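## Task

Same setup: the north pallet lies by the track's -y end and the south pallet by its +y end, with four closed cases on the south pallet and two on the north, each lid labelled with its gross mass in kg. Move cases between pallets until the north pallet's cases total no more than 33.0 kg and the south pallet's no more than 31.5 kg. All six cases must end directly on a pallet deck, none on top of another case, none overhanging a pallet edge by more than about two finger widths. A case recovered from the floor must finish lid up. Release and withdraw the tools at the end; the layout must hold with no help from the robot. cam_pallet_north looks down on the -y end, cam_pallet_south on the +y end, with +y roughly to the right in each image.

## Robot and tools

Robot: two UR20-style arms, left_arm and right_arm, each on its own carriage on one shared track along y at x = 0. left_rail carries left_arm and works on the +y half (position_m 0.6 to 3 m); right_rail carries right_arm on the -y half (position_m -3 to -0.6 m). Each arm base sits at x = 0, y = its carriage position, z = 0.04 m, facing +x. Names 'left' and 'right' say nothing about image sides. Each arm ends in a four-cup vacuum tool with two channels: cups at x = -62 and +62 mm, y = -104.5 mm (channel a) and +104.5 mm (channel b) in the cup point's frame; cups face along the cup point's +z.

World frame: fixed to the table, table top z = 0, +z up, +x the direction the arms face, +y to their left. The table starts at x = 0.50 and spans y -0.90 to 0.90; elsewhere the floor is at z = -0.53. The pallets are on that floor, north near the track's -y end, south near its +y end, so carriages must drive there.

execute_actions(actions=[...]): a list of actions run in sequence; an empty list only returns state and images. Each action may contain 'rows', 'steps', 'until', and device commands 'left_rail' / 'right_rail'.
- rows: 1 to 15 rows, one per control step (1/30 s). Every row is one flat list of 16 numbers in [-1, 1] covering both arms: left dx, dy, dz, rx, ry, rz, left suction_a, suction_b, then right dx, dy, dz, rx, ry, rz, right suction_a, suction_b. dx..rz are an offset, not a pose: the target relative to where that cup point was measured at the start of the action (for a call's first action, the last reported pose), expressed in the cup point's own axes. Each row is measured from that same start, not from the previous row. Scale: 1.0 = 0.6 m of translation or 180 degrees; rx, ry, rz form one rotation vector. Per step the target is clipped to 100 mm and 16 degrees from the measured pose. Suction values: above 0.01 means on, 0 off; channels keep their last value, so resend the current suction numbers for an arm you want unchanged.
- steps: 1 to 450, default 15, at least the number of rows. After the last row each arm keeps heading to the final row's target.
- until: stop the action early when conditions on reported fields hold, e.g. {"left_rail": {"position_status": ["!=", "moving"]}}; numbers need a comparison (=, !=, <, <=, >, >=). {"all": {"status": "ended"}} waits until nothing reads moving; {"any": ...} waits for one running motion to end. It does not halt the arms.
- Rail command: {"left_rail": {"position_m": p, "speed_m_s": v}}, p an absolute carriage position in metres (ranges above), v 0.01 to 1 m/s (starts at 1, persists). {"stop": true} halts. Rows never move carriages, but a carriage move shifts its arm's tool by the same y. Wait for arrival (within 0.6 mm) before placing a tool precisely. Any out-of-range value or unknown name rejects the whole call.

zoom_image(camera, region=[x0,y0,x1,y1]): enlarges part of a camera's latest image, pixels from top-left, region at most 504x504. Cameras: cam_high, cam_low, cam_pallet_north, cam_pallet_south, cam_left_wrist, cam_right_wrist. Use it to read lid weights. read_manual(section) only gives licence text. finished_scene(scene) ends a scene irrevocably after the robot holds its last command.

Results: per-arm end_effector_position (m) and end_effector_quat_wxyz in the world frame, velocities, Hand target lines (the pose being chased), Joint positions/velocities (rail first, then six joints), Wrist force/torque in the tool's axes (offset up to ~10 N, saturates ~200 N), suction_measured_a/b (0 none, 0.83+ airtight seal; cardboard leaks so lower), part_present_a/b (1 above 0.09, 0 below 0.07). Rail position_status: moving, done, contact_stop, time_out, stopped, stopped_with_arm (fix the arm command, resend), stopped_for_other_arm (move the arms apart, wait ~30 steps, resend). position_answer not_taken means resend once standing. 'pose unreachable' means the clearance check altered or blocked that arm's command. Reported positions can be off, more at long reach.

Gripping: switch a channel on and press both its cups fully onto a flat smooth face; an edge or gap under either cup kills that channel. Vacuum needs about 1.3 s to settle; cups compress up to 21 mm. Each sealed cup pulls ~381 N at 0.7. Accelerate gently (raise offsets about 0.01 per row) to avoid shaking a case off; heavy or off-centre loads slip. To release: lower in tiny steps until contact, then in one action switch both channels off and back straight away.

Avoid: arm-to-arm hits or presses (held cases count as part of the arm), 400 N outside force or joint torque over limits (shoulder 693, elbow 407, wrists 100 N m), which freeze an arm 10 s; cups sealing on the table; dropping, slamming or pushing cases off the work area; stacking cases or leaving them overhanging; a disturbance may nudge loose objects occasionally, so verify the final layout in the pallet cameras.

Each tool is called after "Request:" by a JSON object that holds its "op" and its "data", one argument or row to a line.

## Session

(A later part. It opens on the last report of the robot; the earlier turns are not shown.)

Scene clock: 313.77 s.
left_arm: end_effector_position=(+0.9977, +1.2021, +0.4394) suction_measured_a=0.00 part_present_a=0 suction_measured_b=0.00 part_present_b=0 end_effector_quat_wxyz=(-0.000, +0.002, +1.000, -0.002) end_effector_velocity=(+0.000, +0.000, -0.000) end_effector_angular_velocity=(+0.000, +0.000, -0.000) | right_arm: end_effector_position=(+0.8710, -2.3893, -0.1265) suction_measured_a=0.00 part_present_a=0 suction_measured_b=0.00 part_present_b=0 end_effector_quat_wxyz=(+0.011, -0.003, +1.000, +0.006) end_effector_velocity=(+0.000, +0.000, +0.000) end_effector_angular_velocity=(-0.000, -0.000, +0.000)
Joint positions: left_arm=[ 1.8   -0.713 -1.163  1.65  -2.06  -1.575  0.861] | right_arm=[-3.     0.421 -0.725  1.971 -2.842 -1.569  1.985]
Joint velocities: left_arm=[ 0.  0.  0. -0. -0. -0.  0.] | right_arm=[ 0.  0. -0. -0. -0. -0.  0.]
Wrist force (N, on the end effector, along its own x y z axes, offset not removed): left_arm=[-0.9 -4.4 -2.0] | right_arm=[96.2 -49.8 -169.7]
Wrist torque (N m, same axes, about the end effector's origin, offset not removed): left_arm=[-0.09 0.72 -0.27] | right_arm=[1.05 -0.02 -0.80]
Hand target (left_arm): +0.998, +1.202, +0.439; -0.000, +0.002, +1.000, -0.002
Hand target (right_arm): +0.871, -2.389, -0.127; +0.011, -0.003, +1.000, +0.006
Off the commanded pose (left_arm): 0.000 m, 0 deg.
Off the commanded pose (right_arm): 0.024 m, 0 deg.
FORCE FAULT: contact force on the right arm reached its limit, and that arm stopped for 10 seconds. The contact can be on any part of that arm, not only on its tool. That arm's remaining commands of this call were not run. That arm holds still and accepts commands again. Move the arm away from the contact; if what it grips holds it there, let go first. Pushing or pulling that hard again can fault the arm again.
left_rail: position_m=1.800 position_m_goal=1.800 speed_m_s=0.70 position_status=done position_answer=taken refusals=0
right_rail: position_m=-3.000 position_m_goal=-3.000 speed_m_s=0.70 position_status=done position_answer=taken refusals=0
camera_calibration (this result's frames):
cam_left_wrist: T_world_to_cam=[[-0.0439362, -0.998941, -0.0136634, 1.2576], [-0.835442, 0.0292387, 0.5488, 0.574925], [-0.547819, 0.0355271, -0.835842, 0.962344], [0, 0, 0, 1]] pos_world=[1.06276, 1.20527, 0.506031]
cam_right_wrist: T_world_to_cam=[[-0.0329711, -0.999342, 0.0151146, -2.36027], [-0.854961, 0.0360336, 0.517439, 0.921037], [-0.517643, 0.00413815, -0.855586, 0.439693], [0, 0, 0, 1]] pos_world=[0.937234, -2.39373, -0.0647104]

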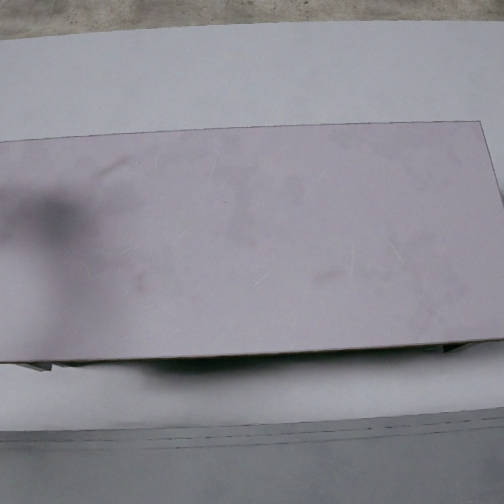

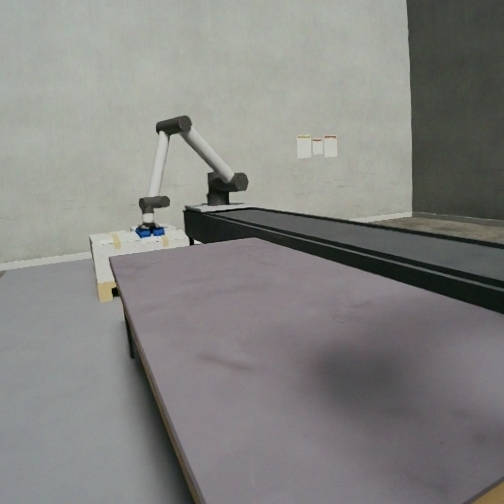

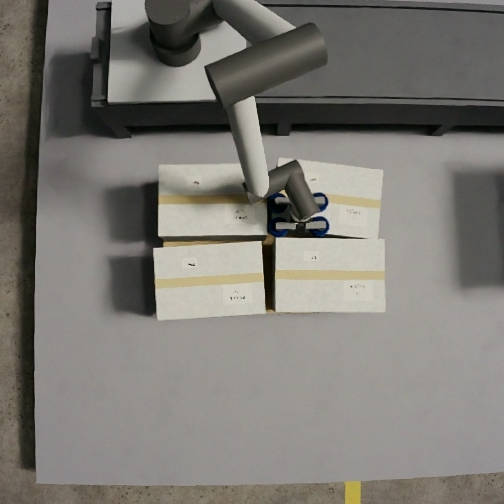

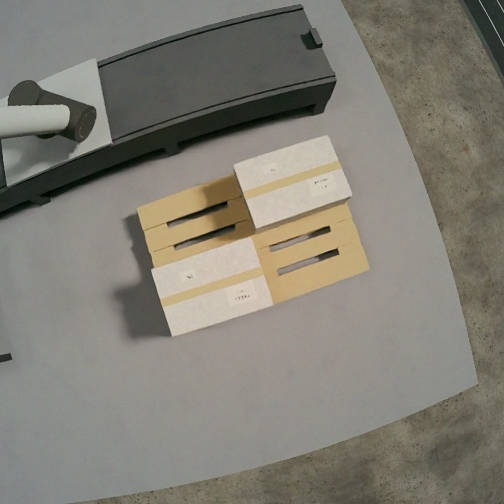

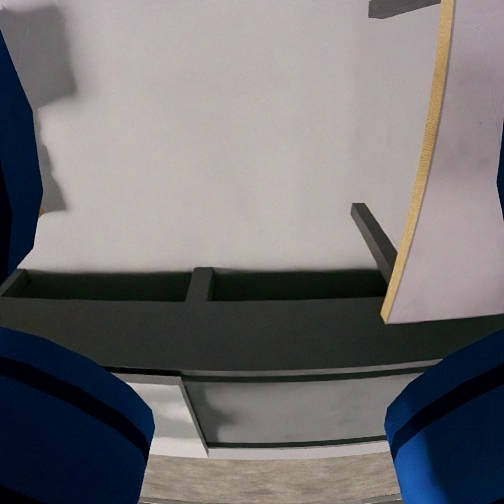

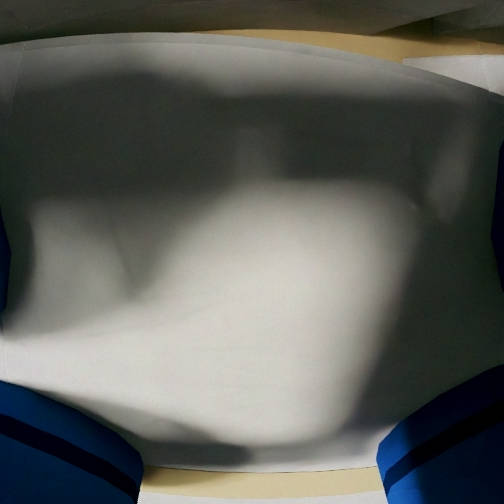

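Move cut short. Lift a bit, shift, and re-descend.

Request:
{"op": "execute_actions", "data": {
  "actions": [
    {"rows":[[0,0,0,0,0,0,0,0,0,0,-0.06,0,0,0,1,1],[0,0,0,0,0,0,0,0,0.12,0.2,-0.06,0,0,0,1,1]],"steps":40},
    {"rows":[[0,0,0,0,0,0,0,0,0,0,0.03,0,0,0,1,1],[0,0,0,0,0,0,0,0,0,0,0.045,0,0,0,1,1]],"steps":45}
  ]
}}

Scene clock: 319.90 s.
left_arm: end_effector_position=(+0.9977, +1.2021, +0.4394) suction_measured_a=0.00 part_present_a=0 suction_measured_b=0.00 part_present_b=0 end_effector_quat_wxyz=(-0.000, +0.002, +1.000, -0.002) end_effector_velocity=(-0.000, +0.000, +0.000) end_effector_angular_velocity=(-0.000, -0.000, +0.000) | right_arm: end_effector_position=(+0.7980, -2.2698, -0.1177) suction_measured_a=0.86 part_present_a=1 suction_measured_b=0.86 part_present_b=1 end_effector_quat_wxyz=(+0.011, -0.003, +1.000, +0.006) end_effector_velocity=(-0.000, -0.000, -0.000) end_effector_angular_velocity=(-0.000, +0.000, -0.000)
Joint positions: left_arm=[ 1.8   -0.713 -1.163  1.65  -2.06  -1.575  0.861] | right_arm=[-3.     0.554 -0.728  1.944 -2.813 -1.572  2.119]
Joint velocities: left_arm=[ 0. -0. -0.  0. -0.  0. -0.] | right_arm=[ 0. -0.  0.  0. -0. -0.  0.]
Wrist force (N, on the end effector, along its own x y z axes, offset not removed): left_arm=[-4.6 -0.4 -2.0] | right_arm=[-2.1 0.8 -33.3]
Wrist torque (N m, same axes, about the end effector's origin, offset not removed): left_arm=[0.53 1.02 -0.29] | right_arm=[0.06 0.77 -1.06]
Hand target (left_arm): +0.998, +1.202, +0.439; -0.000, +0.002, +1.000, -0.002
Hand target (right_arm): +0.798, -2.270, -0.118; +0.011, -0.003, +1.000, +0.006
Off the commanded pose (left_arm): 0.000 m, 0 deg.
Off the commanded pose (right_arm): 0.000 m, 0 deg.
left_rail: position_m=1.800 position_m_goal=1.800 speed_m_s=0.70 position_status=done position_answer=taken refusals=0
right_rail: position_m=-3.000 position_m_goal=-3.000 speed_m_s=0.70 position_status=done position_answer=taken refusals=0
camera_calibration (this result's frames):
cam_left_wrist: T_world_to_cam=[[-0.0439361, -0.998941, -0.0136634, 1.2576], [-0.835442, 0.0292385, 0.5488, 0.574925], [-0.54782, 0.0355271, -0.835842, 0.962343], [0, 0, 0, 1]] pos_world=[1.06276, 1.20527, 0.506031]
cam_right_wrist: T_world_to_cam=[[-0.0329551, -0.999341, 0.0152043, -2.24338], [-0.854926, 0.0360661, 0.517495, 0.84985], [-0.517703, 0.00405552, -0.855551, 0.408742], [0, 0, 0, 1]] pos_world=[0.864234, -2.27421, -0.0559848]

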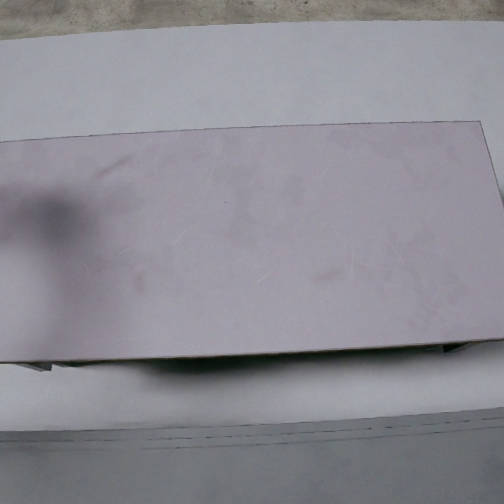

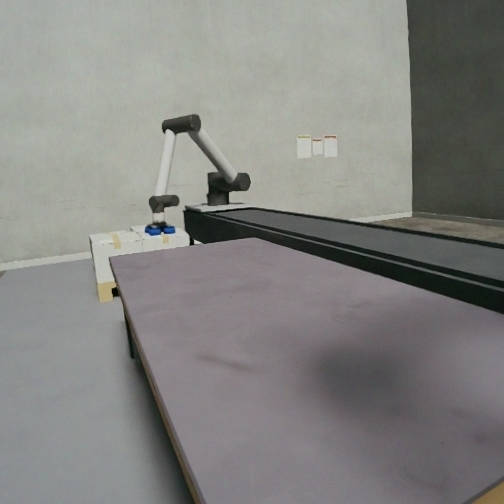

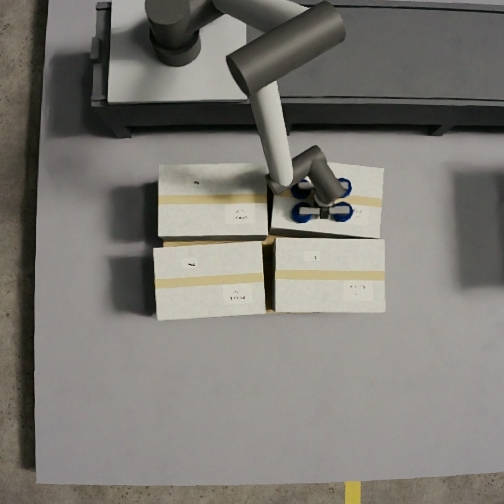

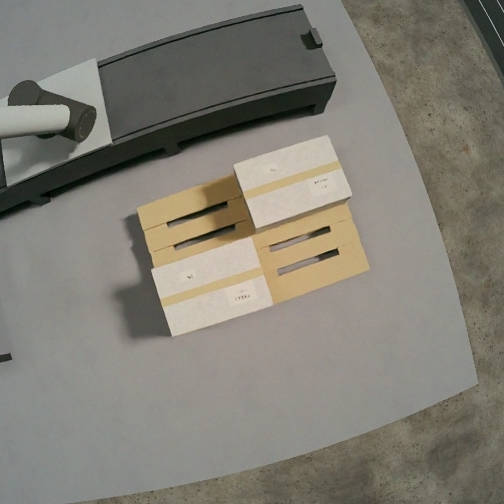

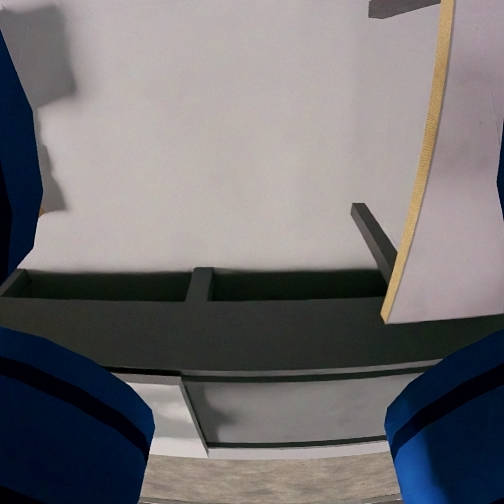

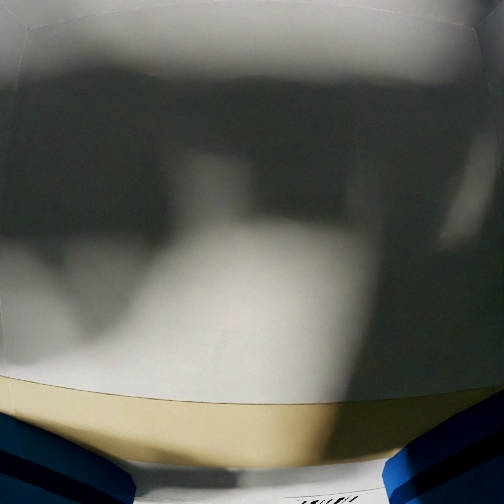

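Request:
{"op": "execute_actions", "data": {
  "actions": [
    {"rows":[[0,0,0,0,0,0,0,0,0,0,-0.03,0,0,0,1,1],[0,0,0,0,0,0,0,0,0,0,-0.04,0,0,-0.01,1,1],[0,0,0,0,0,0,0,0,0,0,-0.04,0,0,-0.02,1,1],[0,0,0,0,0,0,0,0,0,0,-0.04,0,0,-0.033,1,1],[0,0,0,0,0,0,0,0,0,0,-0.02,0,0,-0.033,1,1],[0,0,0,0,0,0,0,0,0,0,-0.005,0,0,-0.033,1,1]],"steps":35},
    {"rows":[[0,0,0,0,0,0,0,0,0,0,-0.01,0,0,0,0,0],[0,0,0,0,0,0,0,0,0,0,-0.02,0,0,0,0,0],[0,0,0,0,0,0,0,0,0,0,-0.04,0,0,0,0,0],[0,0,0,0,0,0,0,0,0,0,-0.06,0,0,0,0,0],[0,0,0,0,0,0,0,0,0,0,-0.08,0,0,0,0,0],[0,0,0,0,0,0,0,0,0,0,-0.1,0,0,0,0,0],[0,0,0,0,0,0,0,0,0,0,-0.2,0,0,0,0,0],[0,0,0,0,0,0,0,0,0,0,-0.4,0,0,0,0,0],[0,0,0,0,0,0,0,0,0,0,-0.7,0,0,0,0,0],[0,0,0,0,0,0,0,0,0,0,-0.95,0,0,0,0,0]],"steps":45}
  ]
}}

Scene clock: 328.97 s.
left_arm: end_effector_position=(+0.9977, +1.2021, +0.4394) suction_measured_a=0.00 part_present_a=0 suction_measured_b=0.00 part_present_b=0 end_effector_quat_wxyz=(-0.000, +0.002, +1.000, -0.002) end_effector_velocity=(-0.000, +0.000, +0.000) end_effector_angular_velocity=(-0.000, -0.000, +0.000) | right_arm: end_effector_position=(+0.7852, -2.2757, +0.4418) suction_measured_a=0.00 part_present_a=0 suction_measured_b=0.00 part_present_b=0 end_effector_quat_wxyz=(+0.013, -0.055, +0.998, +0.007) end_effector_velocity=(-0.004, -0.005, +0.105) end_effector_angular_velocity=(-0.014, +0.022, +0.000)
Joint positions: left_arm=[ 1.8   -0.713 -1.163  1.65  -2.06  -1.575  0.861] | right_arm=[-3.     0.556 -1.269  1.808 -2.14  -1.572  2.017]
Joint velocities: left_arm=[ 0. -0. -0.  0. -0.  0. -0.] | right_arm=[ 0.    -0.003 -0.066 -0.082  0.175  0.    -0.003]
Wrist force (N, on the end effector, along its own x y z axes, offset not removed): left_arm=[-7.7 -3.6 -3.0] | right_arm=[-1.8 -0.1 -1.1]
Wrist torque (N m, same axes, about the end effector's origin, offset not removed): left_arm=[-0.06 1.40 -0.41] | right_arm=[0.43 0.62 0.26]
Hand target (left_arm): +0.998, +1.202, +0.439; -0.000, +0.002, +1.000, -0.002
Hand target (right_arm): +0.785, -2.277, +0.455; +0.012, -0.055, +0.998, +0.006
Off the commanded pose (left_arm): 0.000 m, 0 deg.
Off the commanded pose (right_arm): 0.013 m, 0 deg.
left_rail: position_m=1.800 position_m_goal=1.800 speed_m_s=0.70 position_status=done position_answer=taken refusals=0
right_rail: position_m=-3.000 position_m_goal=-3.000 speed_m_s=0.70 position_status=done position_answer=taken refusals=0
camera_calibration (this result's frames):
cam_left_wrist: T_world_to_cam=[[-0.043936, -0.998941, -0.0136632, 1.2576], [-0.835442, 0.0292386, 0.5488, 0.574925], [-0.54782, 0.0355269, -0.835842, 0.962344], [0, 0, 0, 1]] pos_world=[1.06276, 1.20527, 0.506031]
cam_right_wrist: T_world_to_cam=[[0.0704963, -0.997394, 0.0153622, -2.33506], [-0.856626, -0.0526415, 0.513246, 0.350946], [-0.5111, -0.0493416, -0.858104, 0.755279], [0, 0, 0, 1]] pos_world=[0.851266, -2.27323, 0.503858]

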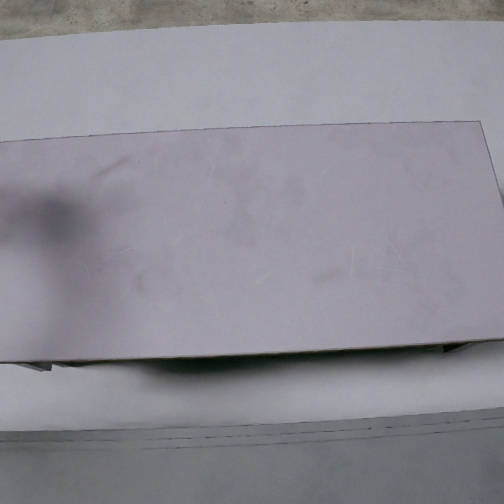

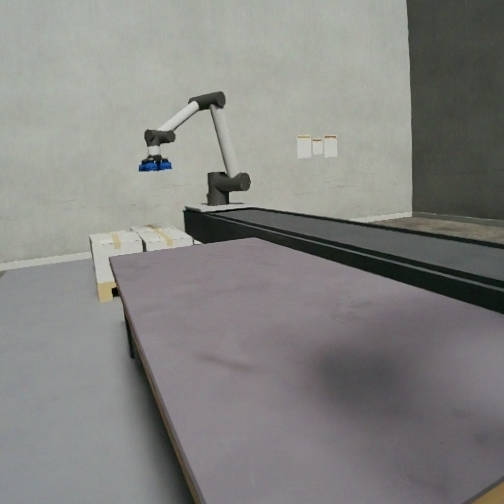

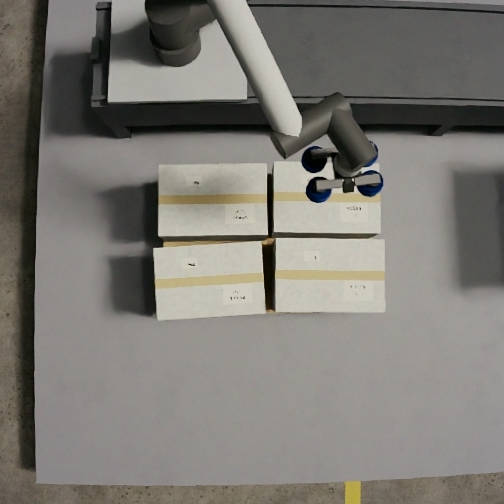

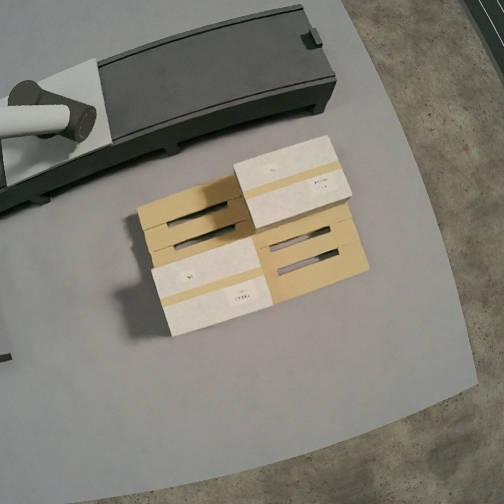

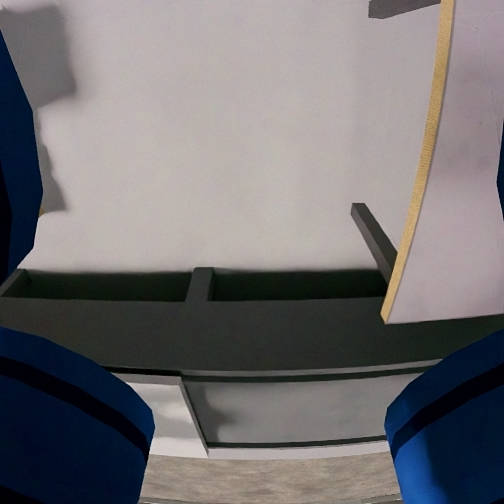

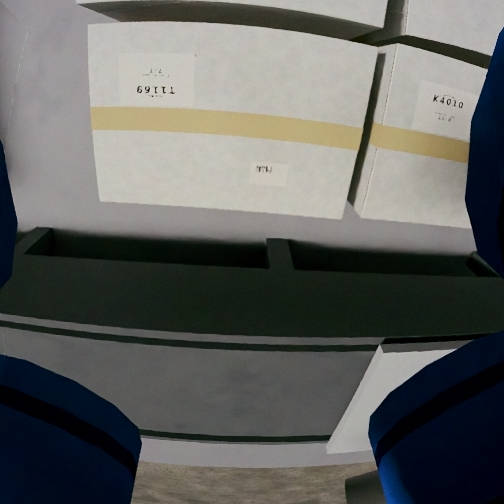

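Request:
{"op": "finished_scene", "data": {
  "scene": 2
}}

The scene is finished: the task was done.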